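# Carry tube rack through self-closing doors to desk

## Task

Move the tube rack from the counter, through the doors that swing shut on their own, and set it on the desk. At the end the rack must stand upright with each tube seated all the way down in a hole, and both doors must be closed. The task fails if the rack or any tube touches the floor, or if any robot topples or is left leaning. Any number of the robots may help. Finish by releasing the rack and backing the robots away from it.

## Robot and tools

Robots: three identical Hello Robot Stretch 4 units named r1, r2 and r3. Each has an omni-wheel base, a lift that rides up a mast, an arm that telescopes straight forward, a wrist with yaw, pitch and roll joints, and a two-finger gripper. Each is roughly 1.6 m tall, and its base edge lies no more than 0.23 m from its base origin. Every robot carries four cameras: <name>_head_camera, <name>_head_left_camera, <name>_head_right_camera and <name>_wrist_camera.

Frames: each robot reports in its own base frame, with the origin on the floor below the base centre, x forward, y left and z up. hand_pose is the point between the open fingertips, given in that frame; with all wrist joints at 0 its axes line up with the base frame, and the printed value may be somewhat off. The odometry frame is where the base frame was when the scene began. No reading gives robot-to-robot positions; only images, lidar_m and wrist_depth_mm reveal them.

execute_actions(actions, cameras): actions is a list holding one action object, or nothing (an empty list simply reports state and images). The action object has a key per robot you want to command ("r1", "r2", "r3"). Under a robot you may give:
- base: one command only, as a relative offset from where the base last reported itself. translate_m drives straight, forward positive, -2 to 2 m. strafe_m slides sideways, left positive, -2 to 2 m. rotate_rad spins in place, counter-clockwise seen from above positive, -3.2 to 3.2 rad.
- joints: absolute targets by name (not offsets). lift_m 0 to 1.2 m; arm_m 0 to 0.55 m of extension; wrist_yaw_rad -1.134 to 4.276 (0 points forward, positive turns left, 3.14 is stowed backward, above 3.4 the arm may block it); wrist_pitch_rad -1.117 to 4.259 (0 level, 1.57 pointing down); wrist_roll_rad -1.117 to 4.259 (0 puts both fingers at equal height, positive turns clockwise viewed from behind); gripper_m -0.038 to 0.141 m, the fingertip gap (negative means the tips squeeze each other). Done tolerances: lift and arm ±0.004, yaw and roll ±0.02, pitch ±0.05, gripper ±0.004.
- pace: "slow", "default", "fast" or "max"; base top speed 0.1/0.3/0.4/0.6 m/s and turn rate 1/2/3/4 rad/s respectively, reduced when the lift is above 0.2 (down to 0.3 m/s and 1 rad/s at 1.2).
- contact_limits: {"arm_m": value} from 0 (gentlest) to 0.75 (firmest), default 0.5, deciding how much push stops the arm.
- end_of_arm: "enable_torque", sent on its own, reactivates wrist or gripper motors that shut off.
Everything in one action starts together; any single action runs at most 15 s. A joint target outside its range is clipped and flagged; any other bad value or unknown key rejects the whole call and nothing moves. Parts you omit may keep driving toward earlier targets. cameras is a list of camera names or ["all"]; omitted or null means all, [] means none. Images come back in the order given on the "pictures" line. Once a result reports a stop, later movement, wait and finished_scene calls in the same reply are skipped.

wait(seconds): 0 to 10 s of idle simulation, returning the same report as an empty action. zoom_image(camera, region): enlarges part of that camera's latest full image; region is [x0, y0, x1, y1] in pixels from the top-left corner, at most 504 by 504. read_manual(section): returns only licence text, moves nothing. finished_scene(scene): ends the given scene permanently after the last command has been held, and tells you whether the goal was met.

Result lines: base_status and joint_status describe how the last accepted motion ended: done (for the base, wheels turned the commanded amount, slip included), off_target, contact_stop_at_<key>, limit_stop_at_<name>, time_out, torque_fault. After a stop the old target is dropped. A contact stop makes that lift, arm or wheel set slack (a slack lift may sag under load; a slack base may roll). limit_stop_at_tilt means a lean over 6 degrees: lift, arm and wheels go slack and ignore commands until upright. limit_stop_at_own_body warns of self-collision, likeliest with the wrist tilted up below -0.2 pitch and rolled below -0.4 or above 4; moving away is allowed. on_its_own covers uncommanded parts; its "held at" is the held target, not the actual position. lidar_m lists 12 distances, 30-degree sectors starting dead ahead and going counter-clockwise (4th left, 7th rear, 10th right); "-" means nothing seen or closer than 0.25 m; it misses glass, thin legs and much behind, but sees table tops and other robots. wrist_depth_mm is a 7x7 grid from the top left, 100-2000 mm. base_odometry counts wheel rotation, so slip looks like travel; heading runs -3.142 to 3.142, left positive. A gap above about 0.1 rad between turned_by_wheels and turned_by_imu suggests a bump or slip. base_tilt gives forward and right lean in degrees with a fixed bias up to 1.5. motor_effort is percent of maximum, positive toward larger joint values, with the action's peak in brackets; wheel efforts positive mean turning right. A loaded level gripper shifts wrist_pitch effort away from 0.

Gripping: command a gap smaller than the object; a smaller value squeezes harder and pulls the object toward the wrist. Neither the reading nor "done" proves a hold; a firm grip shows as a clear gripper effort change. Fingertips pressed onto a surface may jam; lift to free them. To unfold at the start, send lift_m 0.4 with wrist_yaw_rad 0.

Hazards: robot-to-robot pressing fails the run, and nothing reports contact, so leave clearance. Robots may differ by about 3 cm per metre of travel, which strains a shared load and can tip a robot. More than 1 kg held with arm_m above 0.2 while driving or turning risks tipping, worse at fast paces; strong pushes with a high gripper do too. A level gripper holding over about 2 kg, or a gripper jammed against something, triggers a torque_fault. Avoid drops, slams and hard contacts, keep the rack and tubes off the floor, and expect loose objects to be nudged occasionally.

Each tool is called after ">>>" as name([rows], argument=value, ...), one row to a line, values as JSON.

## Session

>>> execute_actions(actions=[])

Scene clock: 0.00 s.
r1.base_odometry: x=+0.000 y=+0.000 heading=+0.000 (m, m, rad; r1's odometry frame)
r1.turned_by_wheels: +0.000 (rad since the last result)
r1.turned_by_imu: +0.000 (rad since the last result)
r1.base_tilt: forward=+1.0 right=-0.7 (deg)
r1.lidar_m: 1.14 1.32 1.14 2.68 2.33 1.96 1.96 1.49 1.25 1.23 1.34 1.15
r1.base_status: not commanded
r1.joint_positions: lift_m=+0.211 arm_m=-0.002 wrist_yaw_rad=+3.185 wrist_pitch_rad=-0.004 wrist_roll_rad=-0.018 gripper_m=+0.057
r1.joint_status: not commanded
r1.motor_effort: lift_m=+18 arm_m=+0 wrist_yaw_rad=-1 wrist_pitch_rad=-9 wrist_roll_rad=-1 gripper_m=-3 wheel_0=+1 wheel_1=-1 wheel_2=+1 (%)
r1.hand_pose: x=-0.1234 y=+0.0748 z=+0.3906 quat_wxyz=(-0.022, +0.002, -0.009, +1.000) (m; r1's base frame)
r1.wrist_depth_mm: - 129 135 - 1983 1921 1808 / - 108 135 - 1983 1921 1808 / - 115 137 - - 1921 1863 / 141 138 248 - - 1921 1863 / 217 1756 - - 1921 1921 1808 / 215 1229 1060 1160 202 1205 1182 / 213 842 917 - 904 831 866
r2.base_odometry: x=+0.000 y=+0.000 heading=+0.000 (m, m, rad; r2's odometry frame)
r2.turned_by_wheels: +0.000 (rad since the last result)
r2.turned_by_imu: +0.000 (rad since the last result)
r2.base_tilt: forward=-0.2 right=+1.1 (deg)
r2.lidar_m: 1.38 1.15 1.15 1.29 2.07 2.60 2.41 1.98 1.90 1.84 1.53 1.50
r2.base_status: not commanded
r2.joint_positions: lift_m=+0.269 arm_m=+0.002 wrist_yaw_rad=+3.146 wrist_pitch_rad=+0.020 wrist_roll_rad=+0.008 gripper_m=+0.057
r2.joint_status: not commanded
r2.motor_effort: lift_m=+19 arm_m=-1 wrist_yaw_rad=-1 wrist_pitch_rad=-7 wrist_roll_rad=+0 gripper_m=-5 wheel_0=-1 wheel_1=+0 wheel_2=+0 (%)
r2.hand_pose: x=-0.1164 y=+0.0861 z=+0.4415 quat_wxyz=(-0.002, -0.010, +0.004, +1.000) (m; r2's base frame)
r2.wrist_depth_mm: - - 138 - - - - / - - 138 - - - - / - 111 138 - - - - / 143 140 172 - - - - / 213 - - - - - - / 219 1576 198 1576 197 1708 1708 / 219 1025 1060 110 1182 1042 1160
r3.base_odometry: x=+0.000 y=+0.000 heading=+0.000 (m, m, rad; r3's odometry frame)
r3.turned_by_wheels: +0.000 (rad since the last result)
r3.turned_by_imu: +0.000 (rad since the last result)
r3.base_tilt: forward=+0.7 right=+0.4 (deg)
r3.lidar_m: 2.24 2.21 2.45 1.17 1.20 1.14 0.93 0.90 1.00 1.55 1.33 1.46
r3.base_status: not commanded
r3.joint_positions: lift_m=+0.271 arm_m=-0.001 wrist_yaw_rad=+3.079 wrist_pitch_rad=-0.017 wrist_roll_rad=+0.014 gripper_m=+0.057
r3.joint_status: not commanded
r3.motor_effort: lift_m=+19 arm_m=-1 wrist_yaw_rad=+2 wrist_pitch_rad=-6 wrist_roll_rad=-1 gripper_m=-3 wheel_0=+0 wheel_1=+0 wheel_2=+0 (%)
r3.hand_pose: x=-0.1124 y=+0.1053 z=+0.4543 quat_wxyz=(+0.031, +0.009, +0.007, +0.999) (m; r3's base frame)
r3.wrist_depth_mm: - 135 1008 1138 1281 1537 1808 / - 131 1025 1138 1308 1499 1863 / 107 136 258 1160 1336 1537 1808 / 134 177 1042 1138 1308 1576 1808 / 854 931 1025 1160 1308 1537 1863 / 878 931 196 1118 196 1430 1397 / 842 891 976 - 1025 976 1008
pictures: r1_head_camera, r1_head_left_camera, r1_head_right_camera, r1_wrist_camera, r2_head_camera, r2_head_left_camera, r2_head_right_camera, r2_wrist_camera, r3_head_camera, r3_head_left_camera, r3_head_right_camera, r3_wrist_camera
Images, in order (width x height): r1_head_camera 420x560, r1_head_left_camera 420x672, r1_head_right_camera 420x672, r1_wrist_camera 616x392, r2_head_camera 420x560, r2_head_left_camera 420x672, r2_head_right_camera 420x672, r2_wrist_camera 616x392, r3_head_camera 420x560, r3_head_left_camera 420x672, r3_head_right_camera 420x672, r3_wrist_camera 616x392.

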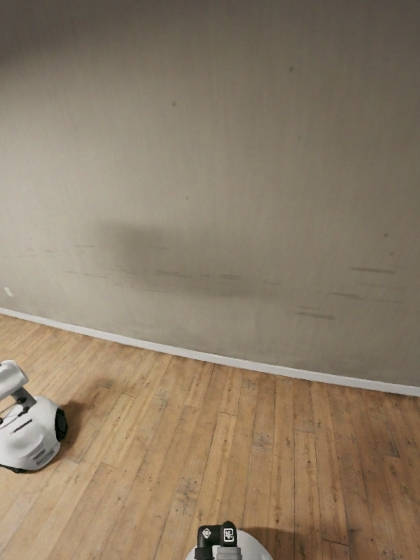

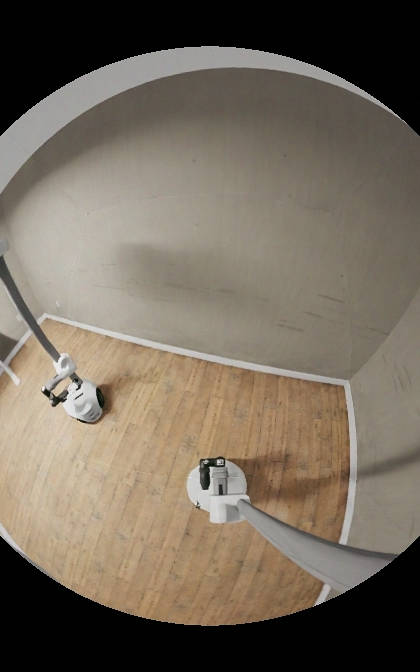

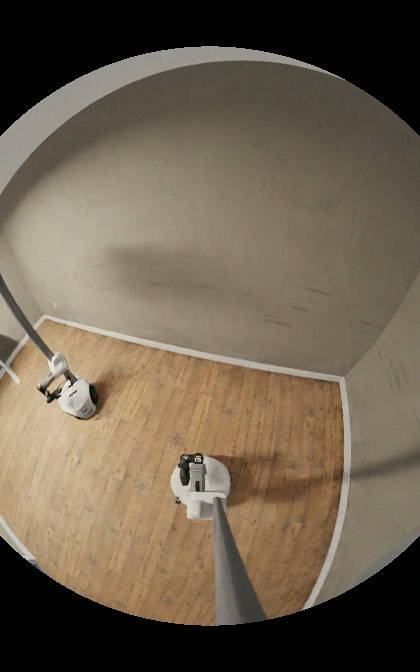

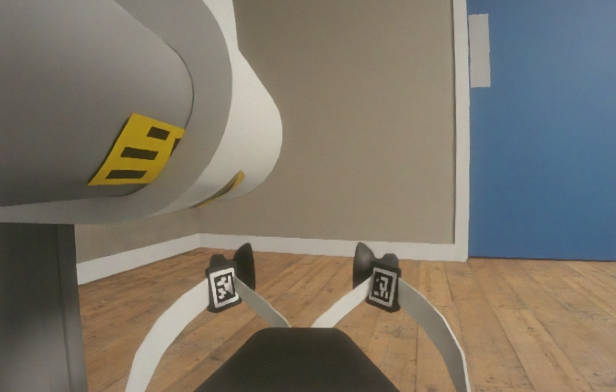

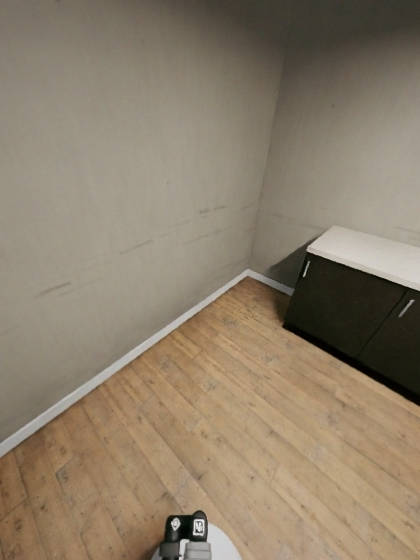

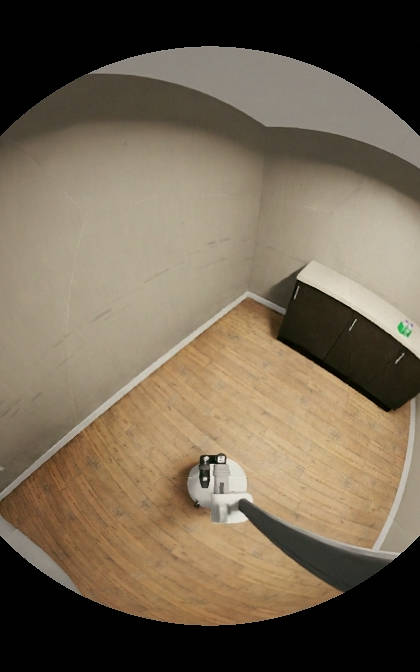

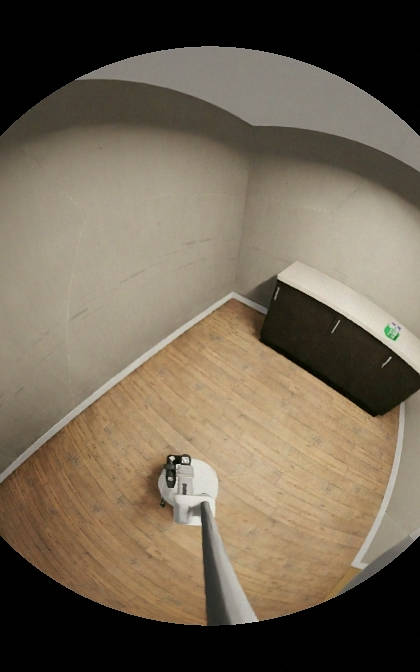

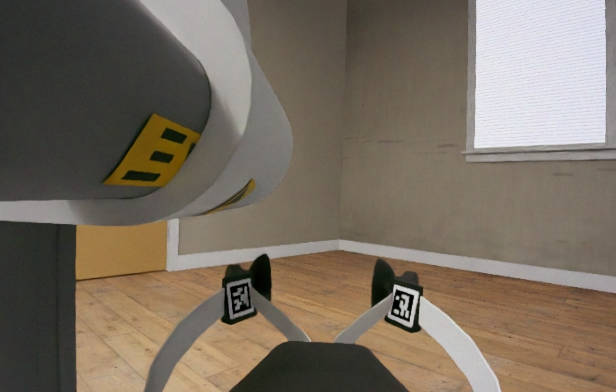

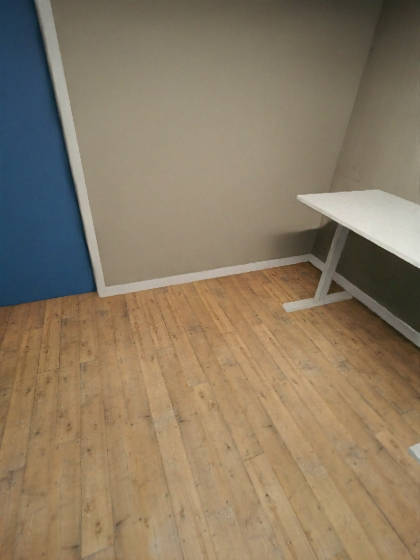

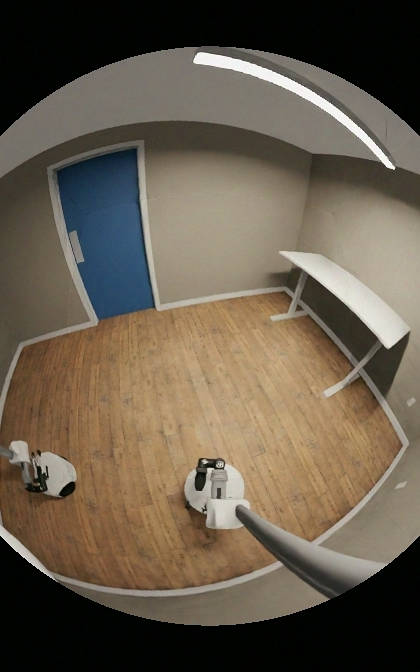

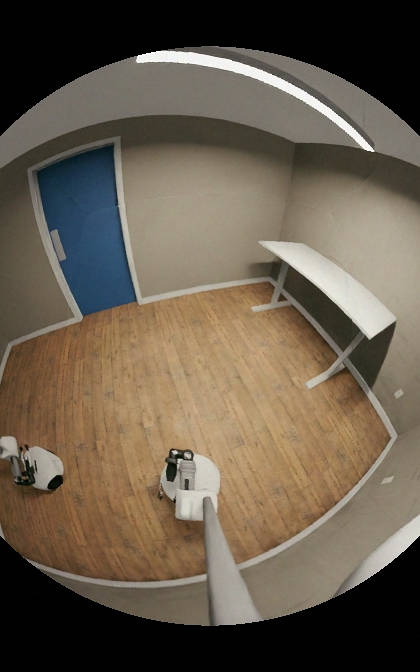

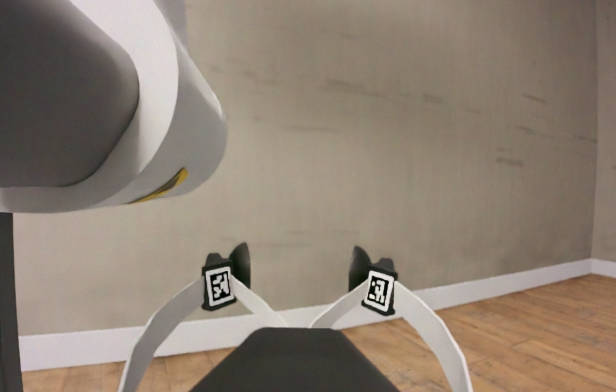

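>>> execute_actions([
  {"r1":{"base":{"rotate_rad":-0.52},"pace":"fast"},"r2":{"base":{"rotate_rad":-1.1},"joints":{"lift_m":0.5,"wrist_yaw_rad":0,"wrist_pitch_rad":0.2,"gripper_m":0.141},"pace":"fast"},"r3":{"base":{"rotate_rad":-2.3},"pace":"fast"}},
], cameras=["r1_wrist_camera","r2_head_camera","r3_wrist_camera"])

Scene clock: 8.87 s.
r1.base_odometry: x=+0.000 y=+0.000 heading=-0.519 (m, m, rad; r1's odometry frame)
r1.turned_by_wheels: -0.519 (rad since the last result)
r1.turned_by_imu: -0.524 (rad since the last result)
r1.base_tilt: forward=+1.0 right=-0.7 (deg)
r1.lidar_m: 1.15 1.15 1.32 1.16 2.67 2.33 1.96 1.97 1.46 1.25 1.23 1.34
r1.base_status: done
r1.joint_positions: lift_m=+0.211 arm_m=-0.002 wrist_yaw_rad=+3.185 wrist_pitch_rad=-0.004 wrist_roll_rad=-0.018 gripper_m=+0.057
r1.joint_status: not commanded
r1.motor_effort: lift_m=+18(18) arm_m=-1(1) wrist_yaw_rad=-1(1) wrist_pitch_rad=-9(10) wrist_roll_rad=-1(1) gripper_m=-3(1) wheel_0=+2(11) wheel_1=+1(9) wheel_2=+3(14) (%)
r1.hand_pose: x=-0.1234 y=+0.0748 z=+0.3906 quat_wxyz=(-0.022, +0.002, -0.009, +1.000) (m; r1's base frame)
r1.wrist_depth_mm: - 129 135 - - - - / - 108 135 - - - - / - 115 137 - - - - / 141 138 248 - - - - / 217 1921 - - - - - / 215 1229 1060 1160 202 1205 1182 / 213 831 917 - 917 831 866
r2.base_odometry: x=+0.000 y=+0.000 heading=-1.099 (m, m, rad; r2's odometry frame)
r2.turned_by_wheels: -1.099 (rad since the last result)
r2.turned_by_imu: -1.080 (rad since the last result)
r2.base_tilt: forward=-0.1 right=+1.1 (deg)
r2.lidar_m: 1.49 1.50 1.46 1.17 1.14 1.27 1.91 2.53 2.49 1.99 1.91 1.92
r2.base_status: done
r2.joint_positions: lift_m=+0.500 arm_m=+0.002 wrist_yaw_rad=+0.000 wrist_pitch_rad=+0.202 wrist_roll_rad=+0.008 gripper_m=+0.141
r2.joint_status: all done
r2.motor_effort: lift_m=+22(24) arm_m=-1(1) wrist_yaw_rad=-2(5) wrist_pitch_rad=-7(6) wrist_roll_rad=+0(1) gripper_m=-2(4) wheel_0=+5(13) wheel_1=+1(11) wheel_2=+4(14) (%)
r2.hand_pose: x=+0.4551 y=-0.0873 z=+0.6201 quat_wxyz=(+0.995, +0.004, +0.101, +0.000) (m; r2's base frame)
r2.wrist_depth_mm: 1576 1708 1863 - - - 1808 / 1118 1205 1308 1464 1537 - 1863 / 1160 1255 1366 1464 1576 - 1863 / 1229 1281 1397 1499 1576 - 1863 / 1205 1308 1464 1618 1808 - 1863 / 1308 1336 1336 1499 1397 211 1537 / 1118 1118 1138 109 1205 1160 1182
r3.base_odometry: x=+0.000 y=+0.000 heading=-2.299 (m, m, rad; r3's odometry frame)
r3.turned_by_wheels: -2.299 (rad since the last result)
r3.turned_by_imu: -2.349 (rad since the last result)
r3.base_tilt: forward=+0.8 right=+0.6 (deg)
r3.lidar_m: 0.94 1.24 1.34 1.37 1.87 2.20 2.38 1.41 1.17 1.39 0.97 0.91
r3.base_status: done
r3.joint_positions: lift_m=+0.271 arm_m=-0.001 wrist_yaw_rad=+3.079 wrist_pitch_rad=-0.017 wrist_roll_rad=+0.014 gripper_m=+0.057
r3.joint_status: not commanded
r3.motor_effort: lift_m=+19(19) arm_m=-1(1) wrist_yaw_rad=+2(1) wrist_pitch_rad=-6(6) wrist_roll_rad=-1(2) gripper_m=-3(5) wheel_0=+4(11) wheel_1=+3(16) wheel_2=+1(13) (%)
r3.hand_pose: x=-0.1124 y=+0.1053 z=+0.4543 quat_wxyz=(+0.031, +0.009, +0.007, +0.999) (m; r3's base frame)
r3.wrist_depth_mm: - 134 - - - - 1808 / - 131 - - - - 1808 / 107 136 258 - - - 1863 / 134 176 - - - - 1863 / - - - - - - 1863 / 1281 1308 196 1430 197 1464 1430 / 946 917 976 - 1060 960 1025
pictures: r1_wrist_camera, r2_head_camera, r3_wrist_camera
Images, in order (width x height): r1_wrist_camera 616x392, r2_head_camera 420x560, r3_wrist_camera 616x392.

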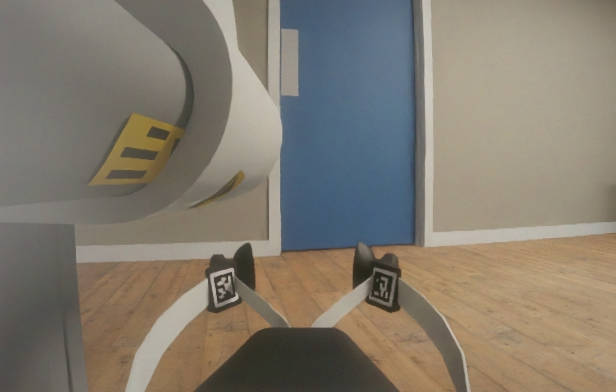

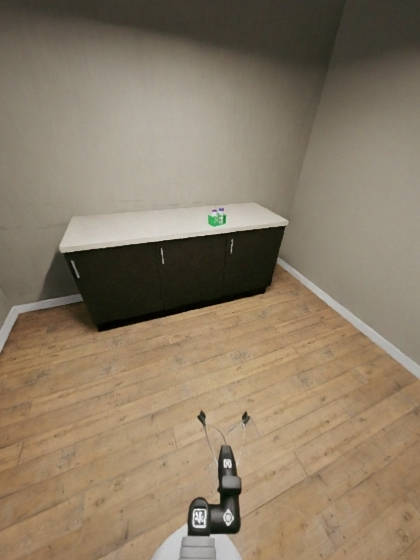

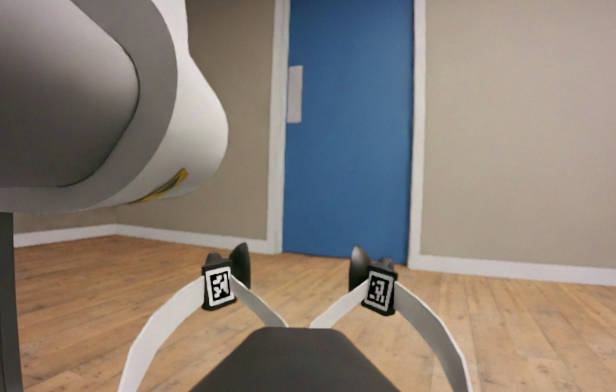

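>>> zoom_image(camera="r2_head_camera", region=[170,180,270,250])

>>> execute_actions([
  {"r1":{"base":{"translate_m":-1.6},"pace":"max"},"r2":{"base":{"translate_m":0.85},"joints":{"lift_m":0.92},"pace":"fast"},"r3":{"base":{"translate_m":-0.5}}},
], cameras=["r1_head_right_camera","r2_head_camera","r2_wrist_camera"])

Region (170, 180, 270, 250) of r2_head_camera's 420x560 image, scaled by 5.040, with more detail than that image has; it fills the top 353 rows of this view, and the rest is white.

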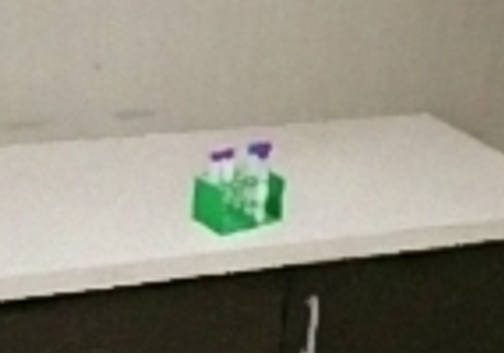

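Scene clock: 18.50 s.
r1.base_odometry: x=-1.389 y=+0.795 heading=-0.520 (m, m, rad; r1's odometry frame)
r1.turned_by_wheels: +0.000 (rad since the last result)
r1.turned_by_imu: +0.000 (rad since the last result)
r1.base_tilt: forward=+1.0 right=-0.7 (deg)
r1.lidar_m: 2.69 1.30 1.31 2.30 0.94 0.60 0.51 0.42 0.50 0.89 1.66 1.92
r1.base_status: done
r1.joint_positions: lift_m=+0.211 arm_m=-0.002 wrist_yaw_rad=+3.185 wrist_pitch_rad=-0.004 wrist_roll_rad=-0.018 gripper_m=+0.057
r1.joint_status: not commanded
r1.motor_effort: lift_m=+18(18) arm_m=-1(1) wrist_yaw_rad=-1(1) wrist_pitch_rad=-9(8) wrist_roll_rad=-1(1) gripper_m=-5(5) wheel_0=-3(8) wheel_1=-2(13) wheel_2=+0(19) (%)
r1.hand_pose: x=-0.1234 y=+0.0748 z=+0.3906 quat_wxyz=(-0.022, +0.002, -0.009, +1.000) (m; r1's base frame)
r1.wrist_depth_mm: - 129 135 654 691 741 778 / - 110 135 661 699 741 778 / - 115 137 661 699 750 778 / 141 138 248 668 707 750 798 / 216 521 627 676 707 759 798 / 215 525 634 661 202 768 809 / 213 525 640 - 723 768 820
r2.base_odometry: x=+0.386 y=-0.757 heading=-1.099 (m, m, rad; r2's odometry frame)
r2.turned_by_wheels: +0.001 (rad since the last result)
r2.turned_by_imu: -0.002 (rad since the last result)
r2.base_tilt: forward=-0.1 right=+1.2 (deg)
r2.lidar_m: 0.74 0.72 0.81 1.50 1.48 1.64 2.44 3.35 2.09 1.66 1.63 0.92
r2.base_status: done
r2.joint_positions: lift_m=+0.920 arm_m=+0.002 wrist_yaw_rad=+0.000 wrist_pitch_rad=+0.202 wrist_roll_rad=+0.008 gripper_m=+0.141
r2.joint_status: all done
r2.motor_effort: lift_m=+22(25) arm_m=-1(1) wrist_yaw_rad=+1(1) wrist_pitch_rad=-4(5) wrist_roll_rad=+0(0) gripper_m=-3(1) wheel_0=+6(13) wheel_1=+2(10) wheel_2=-1(20) (%)
r2.hand_pose: x=+0.4550 y=-0.0874 z=+1.0401 quat_wxyz=(+0.995, +0.004, +0.101, +0.000) (m; r2's base frame)
r2.wrist_depth_mm: 946 1042 1138 1182 1308 1430 1464 / 976 1042 1138 1255 1308 1464 1499 / 1008 1060 1160 1255 1397 1537 1499 / 991 1060 1138 759 1205 1499 1464 / 621 647 654 683 715 778 866 / 521 544 603 668 715 210 1430 / 539 574 640 110 778 842 1430
r3.base_odometry: x=+0.333 y=+0.373 heading=-2.300 (m, m, rad; r3's odometry frame)
r3.turned_by_wheels: -0.001 (rad since the last result)
r3.turned_by_imu: -0.001 (rad since the last result)
r3.base_tilt: forward=+0.7 right=+0.5 (deg)
r3.lidar_m: 1.39 1.84 1.54 1.60 1.89 1.76 1.29 2.41 2.39 2.06 1.44 1.35
r3.base_status: done
r3.joint_positions: lift_m=+0.271 arm_m=-0.001 wrist_yaw_rad=+3.079 wrist_pitch_rad=-0.017 wrist_roll_rad=+0.014 gripper_m=+0.057
r3.joint_status: not commanded
r3.motor_effort: lift_m=+19(19) arm_m=-1(1) wrist_yaw_rad=+2(1) wrist_pitch_rad=-6(6) wrist_roll_rad=-2(2) gripper_m=-4(3) wheel_0=-4(9) wheel_1=-5(8) wheel_2=+2(13) (%)
r3.hand_pose: x=-0.1124 y=+0.1053 z=+0.4543 quat_wxyz=(+0.031, +0.009, +0.007, +0.999) (m; r3's base frame)
r3.wrist_depth_mm: - 134 - - 1863 1576 1499 / - 132 1618 - 1863 1576 1499 / 107 136 257 - 1863 1576 1499 / 134 177 1576 - 1808 1708 1537 / - - 1708 - 1756 1576 1499 / 1255 1281 196 1397 197 1464 1430 / 917 904 1008 - 1025 960 1025
pictures: r1_head_right_camera, r2_head_camera, r2_wrist_camera
Images, in order (width x height): r1_head_right_camera 420x672, r2_head_camera 420x560, r2_wrist_camera 616x392.

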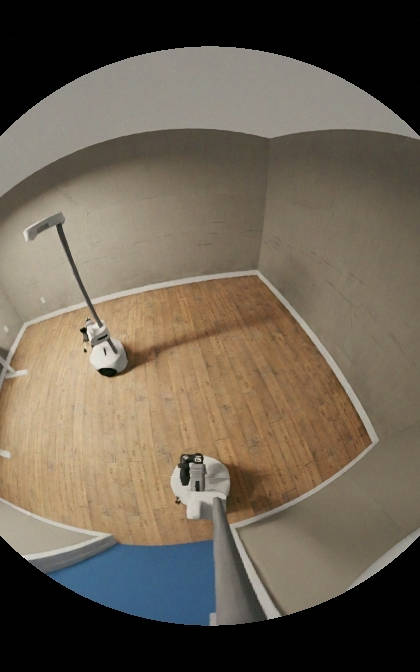

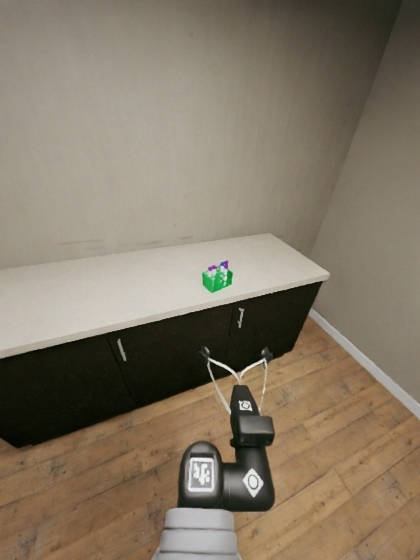

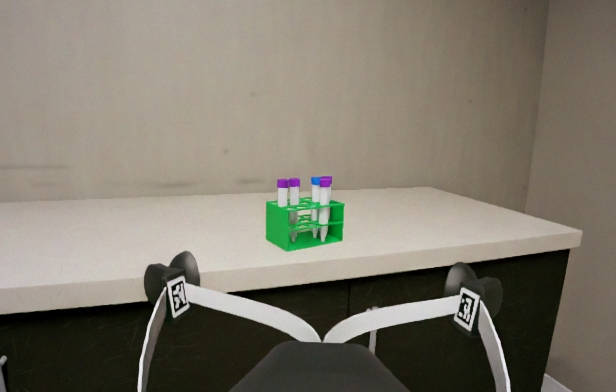

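>>> execute_actions([
  {"r1":{"base":{"strafe_m":0.13},"pace":"fast"},"r2":{"base":{"rotate_rad":0.63},"pace":"fast"},"r3":{"base":{"translate_m":-0.2},"pace":"fast"}},
], cameras=[])

>>> execute_actions([
  {"r1":{"base":{"translate_m":-0.3}},"r2":{"base":{"strafe_m":-0.53},"pace":"fast"},"r3":{"base":{"translate_m":-0.3},"pace":"fast"}},
], cameras=["r1_head_right_camera","r2_head_camera","r2_wrist_camera"])

Scene clock: 27.03 s.
r1.base_odometry: x=-1.324 y=+0.907 heading=-0.520 (m, m, rad; r1's odometry frame)
r1.turned_by_wheels: +0.000 (rad since the last result)
r1.turned_by_imu: -0.001 (rad since the last result)
r1.base_tilt: forward=+1.0 right=-0.7 (deg)
r1.lidar_m: 2.66 1.00 1.04 2.16 0.93 0.62 0.53 0.48 0.55 0.95 1.78 2.06
r1.base_status: done
r1.joint_positions: lift_m=+0.211 arm_m=-0.002 wrist_yaw_rad=+3.185 wrist_pitch_rad=-0.004 wrist_roll_rad=-0.018 gripper_m=+0.057
r1.joint_status: not commanded
r1.motor_effort: lift_m=+18(18) arm_m=-1(1) wrist_yaw_rad=-1(1) wrist_pitch_rad=-10(7) wrist_roll_rad=+0(0) gripper_m=+0(4) wheel_0=-2(11) wheel_1=+0(15) wheel_2=+0(2) (%)
r1.hand_pose: x=-0.1234 y=+0.0748 z=+0.3906 quat_wxyz=(-0.022, +0.002, -0.009, +1.000) (m; r1's base frame)
r1.wrist_depth_mm: - 129 135 691 723 768 732 / - 108 136 691 732 768 741 / - 115 137 699 732 788 750 / 141 138 248 707 750 788 759 / 217 634 668 707 741 809 750 / 215 640 661 707 202 809 759 / 213 640 676 - 768 798 759
r2.base_odometry: x=+0.386 y=-0.757 heading=-0.470 (m, m, rad; r2's odometry frame)
r2.turned_by_wheels: +0.629 (rad since the last result)
r2.turned_by_imu: +0.620 (rad since the last result)
r2.base_tilt: forward=-0.1 right=+1.2 (deg)
r2.lidar_m: 0.70 0.84 1.47 1.47 1.70 2.85 3.40 1.94 1.64 1.63 0.87 0.73
r2.base_status: done
r2.joint_positions: lift_m=+0.920 arm_m=+0.002 wrist_yaw_rad=+0.000 wrist_pitch_rad=+0.202 wrist_roll_rad=+0.008 gripper_m=+0.141
r2.joint_status: not commanded
r2.motor_effort: lift_m=+22(23) arm_m=-1(1) wrist_yaw_rad=-1(1) wrist_pitch_rad=-6(6) wrist_roll_rad=+0(0) gripper_m=+1(1) wheel_0=-7(12) wheel_1=-3(7) wheel_2=-5(13) (%)
r2.hand_pose: x=+0.4550 y=-0.0874 z=+1.0401 quat_wxyz=(+0.995, +0.004, +0.101, +0.000) (m; r2's base frame)
r2.wrist_depth_mm: 1397 1255 1182 1118 1025 960 917 / 1464 1336 1229 1118 1078 991 960 / 1464 1397 1255 1182 1078 1025 960 / 1499 1397 1160 1160 1098 1042 960 / 741 691 654 668 676 683 699 / 768 699 609 549 521 211 480 / 798 732 654 110 549 517 488
r3.base_odometry: x=+0.466 y=+0.522 heading=-2.301 (m, m, rad; r3's odometry frame)
r3.turned_by_wheels: -0.001 (rad since the last result)
r3.turned_by_imu: -0.001 (rad since the last result)
r3.base_tilt: forward=+0.6 right=+0.3 (deg)
r3.lidar_m: 1.57 2.06 1.64 1.71 1.68 1.62 1.03 2.17 2.30 2.32 1.63 1.53
r3.base_status: done
r3.joint_positions: lift_m=+0.271 arm_m=-0.001 wrist_yaw_rad=+3.079 wrist_pitch_rad=-0.017 wrist_roll_rad=+0.014 gripper_m=+0.057
r3.joint_status: not commanded
r3.motor_effort: lift_m=+19(19) arm_m=-1(1) wrist_yaw_rad=+2(1) wrist_pitch_rad=-6(6) wrist_roll_rad=-2(2) gripper_m=-4(4) wheel_0=-4(10) wheel_1=-4(10) wheel_2=+0(13) (%)
r3.hand_pose: x=-0.1124 y=+0.1053 z=+0.4543 quat_wxyz=(+0.031, +0.009, +0.007, +0.999) (m; r3's base frame)
r3.wrist_depth_mm: - 134 1921 1708 1618 1397 1336 / - 131 1808 1808 1708 1464 1366 / 107 136 257 1756 1661 1430 1397 / 133 176 1921 1808 1661 1430 1366 / - - 1863 1756 1618 1464 1366 / 1255 1336 197 1118 196 1430 1308 / 931 931 1025 - 1060 960 1008
pictures: none
No camera images: the call's "cameras" was empty. Leave "cameras" out to get every camera's image.

Scene clock: 29.73 s.
r1.base_odometry: x=-1.584 y=+1.056 heading=-0.520 (m, m, rad; r1's odometry frame)
r1.turned_by_wheels: +0.000 (rad since the last result)
r1.turned_by_imu: +0.000 (rad since the last result)
r1.base_tilt: forward=+1.0 right=-0.7 (deg)
r1.lidar_m: 2.94 0.96 2.36 2.13 0.55 0.30 0.25 0.25 0.29 0.33 1.88 2.18
r1.base_status: done
r1.joint_positions: lift_m=+0.211 arm_m=-0.002 wrist_yaw_rad=+3.185 wrist_pitch_rad=-0.004 wrist_roll_rad=-0.018 gripper_m=+0.057
r1.joint_status: not commanded
r1.motor_effort: lift_m=+18(18) arm_m=-1(1) wrist_yaw_rad=-1(1) wrist_pitch_rad=-7(8) wrist_roll_rad=-2(0) gripper_m=+0(0) wheel_0=-5(11) wheel_1=-5(7) wheel_2=+4(15) (%)
r1.hand_pose: x=-0.1234 y=+0.0748 z=+0.3906 quat_wxyz=(-0.022, +0.002, -0.009, +1.000) (m; r1's base frame)
r1.wrist_depth_mm: - 129 135 399 421 449 473 / - 108 135 402 421 452 473 / - 115 137 402 430 455 480 / 141 138 248 407 430 459 484 / 216 368 384 410 433 459 488 / 215 368 382 407 202 466 492 / 213 366 389 - 442 469 500
r2.base_odometry: x=+0.147 y=-1.229 heading=-0.469 (m, m, rad; r2's odometry frame)
r2.turned_by_wheels: +0.000 (rad since the last result)
r2.turned_by_imu: +0.002 (rad since the last result)
r2.base_tilt: forward=-0.1 right=+1.2 (deg)
r2.lidar_m: 0.60 0.69 1.22 1.98 2.29 3.53 2.39 1.33 1.12 1.11 0.73 0.60
r2.base_status: done
r2.joint_positions: lift_m=+0.920 arm_m=+0.002 wrist_yaw_rad=+0.000 wrist_pitch_rad=+0.202 wrist_roll_rad=+0.008 gripper_m=+0.141
r2.joint_status: not commanded
r2.motor_effort: lift_m=+22(22) arm_m=-1(1) wrist_yaw_rad=-1(1) wrist_pitch_rad=-7(5) wrist_roll_rad=-1(1) gripper_m=-1(1) wheel_0=+6(16) wheel_1=-1(15) wheel_2=+0(6) (%)
r2.hand_pose: x=+0.4550 y=-0.0874 z=+1.0401 quat_wxyz=(+0.995, +0.004, +0.101, +0.000) (m; r2's base frame)
r2.wrist_depth_mm: 1255 1118 1078 991 917 866 820 / 1308 1160 1098 1025 960 891 842 / 1366 1229 1138 1042 976 917 854 / 1078 1098 1138 1042 991 946 891 / 627 640 654 512 683 699 699 / 574 508 449 466 445 210 477 / 609 539 500 110 394 375 366
r3.base_odometry: x=+0.666 y=+0.745 heading=-2.301 (m, m, rad; r3's odometry frame)
r3.turned_by_wheels: +0.000 (rad since the last result)
r3.turned_by_imu: +0.000 (rad since the last result)
r3.base_tilt: forward=+0.6 right=+0.3 (deg)
r3.lidar_m: 1.85 1.88 1.78 1.85 1.42 0.99 0.98 1.82 2.17 2.23 1.90 1.80
r3.base_status: done
r3.joint_positions: lift_m=+0.271 arm_m=-0.001 wrist_yaw_rad=+3.079 wrist_pitch_rad=-0.017 wrist_roll_rad=+0.014 gripper_m=+0.057
r3.joint_status: not commanded
r3.motor_effort: lift_m=+19(19) arm_m=-1(1) wrist_yaw_rad=+3(2) wrist_pitch_rad=-6(6) wrist_roll_rad=-2(2) gripper_m=-4(3) wheel_0=-3(11) wheel_1=-3(11) wheel_2=+0(14) (%)
r3.hand_pose: x=-0.1124 y=+0.1053 z=+0.4543 quat_wxyz=(+0.031, +0.009, +0.007, +0.999) (m; r3's base frame)
r3.wrist_depth_mm: - 134 1537 1537 1430 1281 1098 / - 131 1537 1464 1397 1308 1138 / 107 136 257 1499 1430 1308 1138 / 134 176 1618 1229 1366 1308 1138 / - 1808 1576 1336 1397 1281 1160 / 1281 1308 196 1098 196 1308 1138 / 946 904 1025 - 1042 976 1008
pictures: r1_head_right_camera, r2_head_camera, r2_wrist_camera
Images, in order (width x height): r1_head_right_camera 420x672, r2_head_camera 420x560, r2_wrist_camera 616x392.

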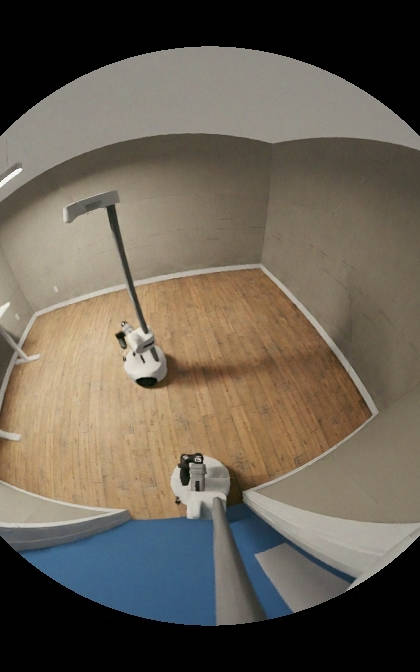

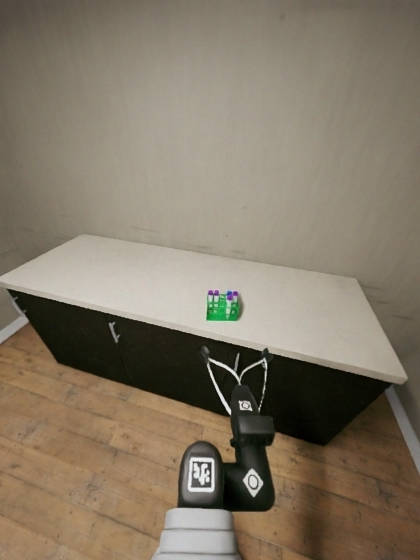

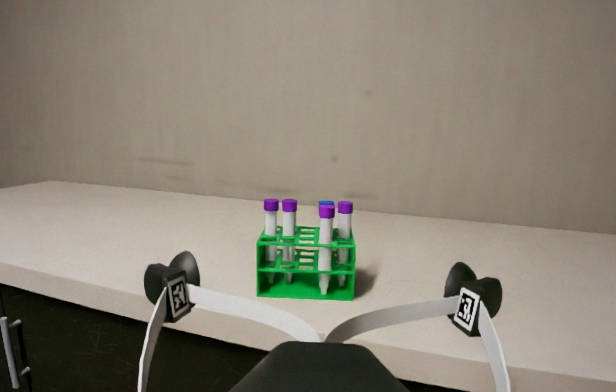

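>>> execute_actions([
  {"r1":{"base":{"translate_m":-0.6}},"r2":{"base":{"strafe_m":0.02},"joints":{"lift_m":0.83,"arm_m":0.17},"pace":"slow"},"r3":{"base":{"rotate_rad":-0.2}}},
], cameras=["r1_head_left_camera","r3_wrist_camera","r2_wrist_camera"])

Scene clock: 42.23 s.
r1.base_odometry: x=-1.633 y=+1.116 heading=-0.498 (m, m, rad; r1's odometry frame)
r1.turned_by_wheels: +0.022 (rad since the last result)
r1.turned_by_imu: +0.018 (rad since the last result)
r1.base_tilt: forward=+1.0 right=-0.7 (deg)
r1.lidar_m: 3.00 1.01 2.29 2.08 0.40 0.25 - - 0.25 0.31 1.92 2.25
r1.base_status: translate_m contact_stop (by the wheels' count: -0.072 of -0.600)
r1.joint_positions: lift_m=+0.211 arm_m=-0.002 wrist_yaw_rad=+3.185 wrist_pitch_rad=-0.004 wrist_roll_rad=-0.018 gripper_m=+0.057
r1.joint_status: not commanded
r1.on_its_own: the wheels are slack since a contact_stop
r1.motor_effort: lift_m=+18(18) arm_m=-1(1) wrist_yaw_rad=-2(2) wrist_pitch_rad=-9(9) wrist_roll_rad=-1(0) gripper_m=-2(0) wheel_0=+0(18) wheel_1=+0(16) wheel_2=+0(37) (%)
r1.hand_pose: x=-0.1235 y=+0.0747 z=+0.3905 quat_wxyz=(-0.022, +0.002, -0.009, +1.000) (m; r1's base frame)
r1.wrist_depth_mm: - 129 135 334 351 370 389 / - 110 135 338 353 373 392 / - 115 137 338 357 377 397 / 141 138 248 343 359 379 399 / 216 314 325 345 362 384 404 / 215 314 324 342 202 387 407 / 213 312 330 - 370 392 410
r2.base_odometry: x=+0.156 y=-1.212 heading=-0.470 (m, m, rad; r2's odometry frame)
r2.turned_by_wheels: +0.000 (rad since the last result)
r2.turned_by_imu: +0.003 (rad since the last result)
r2.base_tilt: forward=-0.1 right=+1.3 (deg)
r2.lidar_m: 0.60 0.71 1.24 1.97 2.29 3.52 2.45 1.34 1.13 1.13 0.71 0.61
r2.base_status: done
r2.joint_positions: lift_m=+0.830 arm_m=+0.169 wrist_yaw_rad=+0.000 wrist_pitch_rad=+0.202 wrist_roll_rad=+0.008 gripper_m=+0.141
r2.joint_status: all done
r2.motor_effort: lift_m=+16(20) arm_m=+6(7) wrist_yaw_rad=-1(1) wrist_pitch_rad=-5(6) wrist_roll_rad=+0(2) gripper_m=-2(1) wheel_0=-9(10) wheel_1=+4(3) wheel_2=+0(1) (%)
r2.hand_pose: x=+0.6226 y=-0.0874 z=+0.9505 quat_wxyz=(+0.995, +0.004, +0.101, +0.000) (m; r2's base frame)
r2.wrist_depth_mm: 1042 960 878 831 778 723 691 / 1060 960 904 854 798 741 707 / 1118 1042 946 866 809 768 723 / 640 661 597 329 559 750 723 / 375 382 359 338 340 415 418 / 312 283 260 281 267 211 286 / 357 317 264 109 226 216 221
r3.base_odometry: x=+0.666 y=+0.745 heading=-2.500 (m, m, rad; r3's odometry frame)
r3.turned_by_wheels: -0.199 (rad since the last result)
r3.turned_by_imu: -0.204 (rad since the last result)
r3.base_tilt: forward=+0.7 right=+0.4 (deg)
r3.lidar_m: 1.80 2.09 1.78 1.78 1.55 1.37 1.01 1.55 2.18 2.17 2.09 1.80
r3.base_status: done
r3.joint_positions: lift_m=+0.271 arm_m=-0.001 wrist_yaw_rad=+3.079 wrist_pitch_rad=-0.017 wrist_roll_rad=+0.014 gripper_m=+0.057
r3.joint_status: not commanded
r3.motor_effort: lift_m=+19(19) arm_m=-1(1) wrist_yaw_rad=+2(1) wrist_pitch_rad=-6(6) wrist_roll_rad=-2(2) gripper_m=-3(2) wheel_0=+5(8) wheel_1=+4(11) wheel_2=+3(10) (%)
r3.hand_pose: x=-0.1124 y=+0.1053 z=+0.4543 quat_wxyz=(+0.031, +0.009, +0.007, +0.999) (m; r3's base frame)
r3.wrist_depth_mm: - 134 1499 1430 1397 1255 1205 / - 131 1499 1430 1397 1308 1229 / 107 136 257 1464 1430 1255 1281 / 133 176 1464 1464 1464 1281 1281 / 1618 1537 1537 1464 1464 1336 1255 / 1281 1308 196 1138 196 1308 1255 / 931 917 1025 - 1042 960 1008
pictures: r1_head_left_camera, r2_wrist_camera, r3_wrist_camera
Images, in order (width x height): r1_head_left_camera 420x672, r2_wrist_camera 616x392, r3_wrist_camera 616x392.

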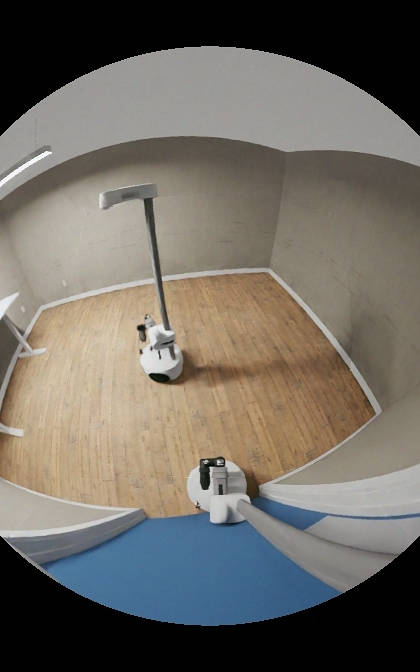

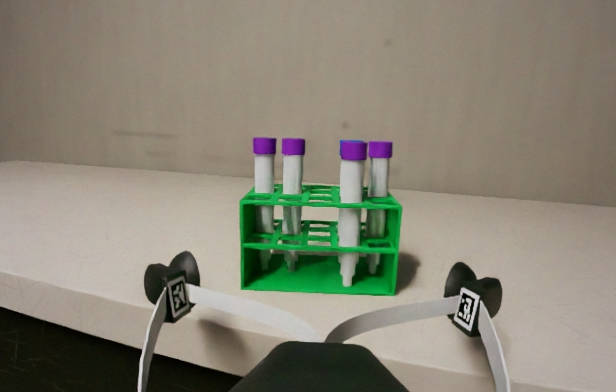

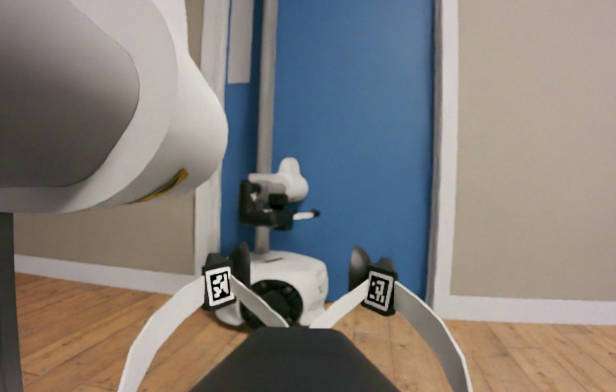

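>>> execute_actions([
  {"r1":{"base":{"translate_m":-0.3},"pace":"slow"},"r2":{"joints":{"arm_m":0.27},"pace":"slow"}},
], cameras=["r1_head_left_camera","r2_wrist_camera"])

Scene clock: 48.50 s.
r1.base_odometry: x=-1.896 y=+1.260 heading=-0.499 (m, m, rad; r1's odometry frame)
r1.turned_by_wheels: -0.001 (rad since the last result)
r1.turned_by_imu: +0.000 (rad since the last result)
r1.base_tilt: forward=+1.0 right=-0.7 (deg)
r1.lidar_m: 1.33 1.26 2.30 0.39 0.25 - 0.27 0.25 0.48 0.95 0.36 2.33
r1.base_status: done
r1.joint_positions: lift_m=+0.211 arm_m=-0.002 wrist_yaw_rad=+3.185 wrist_pitch_rad=-0.004 wrist_roll_rad=-0.018 gripper_m=+0.057
r1.joint_status: not commanded
r1.motor_effort: lift_m=+18(18) arm_m=+0(0) wrist_yaw_rad=-1(1) wrist_pitch_rad=-8(8) wrist_roll_rad=+1(1) gripper_m=-2(2) wheel_0=-13(17) wheel_1=-18(30) wheel_2=+19(27) (%)
r1.hand_pose: x=-0.1235 y=+0.0747 z=+0.3905 quat_wxyz=(-0.022, +0.002, -0.009, +1.000) (m; r1's base frame)
r1.wrist_depth_mm: - 129 135 301 276 253 - / - 110 135 301 277 255 240 / - 115 137 301 279 257 242 / 141 138 248 307 281 259 244 / 217 382 336 309 277 260 246 / 215 387 327 303 202 262 246 / 213 392 351 - 285 258 247
r2.base_odometry: x=+0.156 y=-1.212 heading=-0.470 (m, m, rad; r2's odometry frame)
r2.turned_by_wheels: +0.000 (rad since the last result)
r2.turned_by_imu: +0.002 (rad since the last result)
r2.base_tilt: forward=-0.1 right=+1.1 (deg)
r2.lidar_m: 0.61 0.69 1.23 1.97 2.28 3.53 2.44 1.36 1.14 1.13 0.72 0.60
r2.base_status: not commanded
r2.joint_positions: lift_m=+0.830 arm_m=+0.269 wrist_yaw_rad=+0.000 wrist_pitch_rad=+0.202 wrist_roll_rad=+0.008 gripper_m=+0.141
r2.joint_status: all done
r2.motor_effort: lift_m=+16(16) arm_m=+5(6) wrist_yaw_rad=-1(1) wrist_pitch_rad=-4(8) wrist_roll_rad=+1(1) gripper_m=+1(2) wheel_0=-8(9) wheel_1=+3(4) wheel_2=+0(0) (%)
r2.hand_pose: x=+0.7226 y=-0.0874 z=+0.9505 quat_wxyz=(+0.995, +0.004, +0.101, +0.000) (m; r2's base frame)
r2.wrist_depth_mm: 917 842 778 732 683 640 603 / 946 854 798 750 699 654 621 / 991 904 831 768 707 676 640 / 640 668 585 244 221 676 647 / 373 384 220 230 202 413 418 / 263 251 215 210 203 211 285 / 207 208 211 110 211 216 220
r3.base_odometry: x=+0.666 y=+0.745 heading=-2.500 (m, m, rad; r3's odometry frame)
r3.turned_by_wheels: +0.000 (rad since the last result)
r3.turned_by_imu: +0.000 (rad since the last result)
r3.base_tilt: forward=+0.7 right=+0.5 (deg)
r3.lidar_m: 1.81 2.11 1.79 1.80 1.53 1.35 1.29 1.55 2.17 2.18 2.07 1.80
r3.base_status: not commanded
r3.joint_positions: lift_m=+0.271 arm_m=-0.001 wrist_yaw_rad=+3.079 wrist_pitch_rad=-0.017 wrist_roll_rad=+0.014 gripper_m=+0.057
r3.joint_status: not commanded
r3.motor_effort: lift_m=+19(19) arm_m=-1(1) wrist_yaw_rad=+2(3) wrist_pitch_rad=-7(6) wrist_roll_rad=-2(2) gripper_m=-3(4) wheel_0=+5(5) wheel_1=+4(4) wheel_2=+3(3) (%)
r3.hand_pose: x=-0.1124 y=+0.1053 z=+0.4543 quat_wxyz=(+0.031, +0.009, +0.007, +0.999) (m; r3's base frame)
r3.wrist_depth_mm: - 134 1464 1808 1464 1336 1229 / - 132 1537 1756 1499 1281 1255 / 107 136 258 1808 1537 1281 1255 / 134 176 1499 1661 1537 1308 1255 / 1618 1576 1499 1499 1430 1281 1255 / 1255 1336 196 1430 197 1281 1281 / 931 904 1008 - 1060 960 1008
pictures: r1_head_left_camera, r2_wrist_camera
Images, in order (width x height): r1_head_left_camera 420x672, r2_wrist_camera 616x392.

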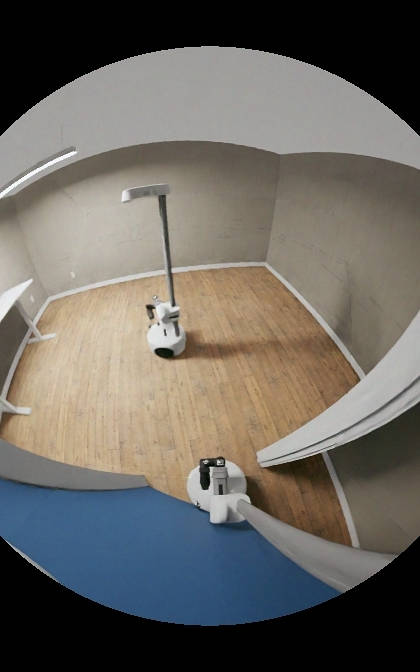

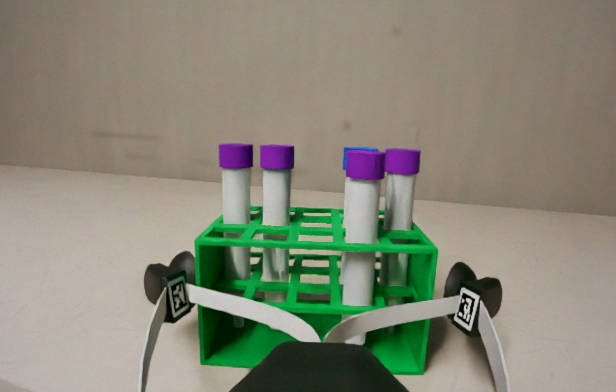

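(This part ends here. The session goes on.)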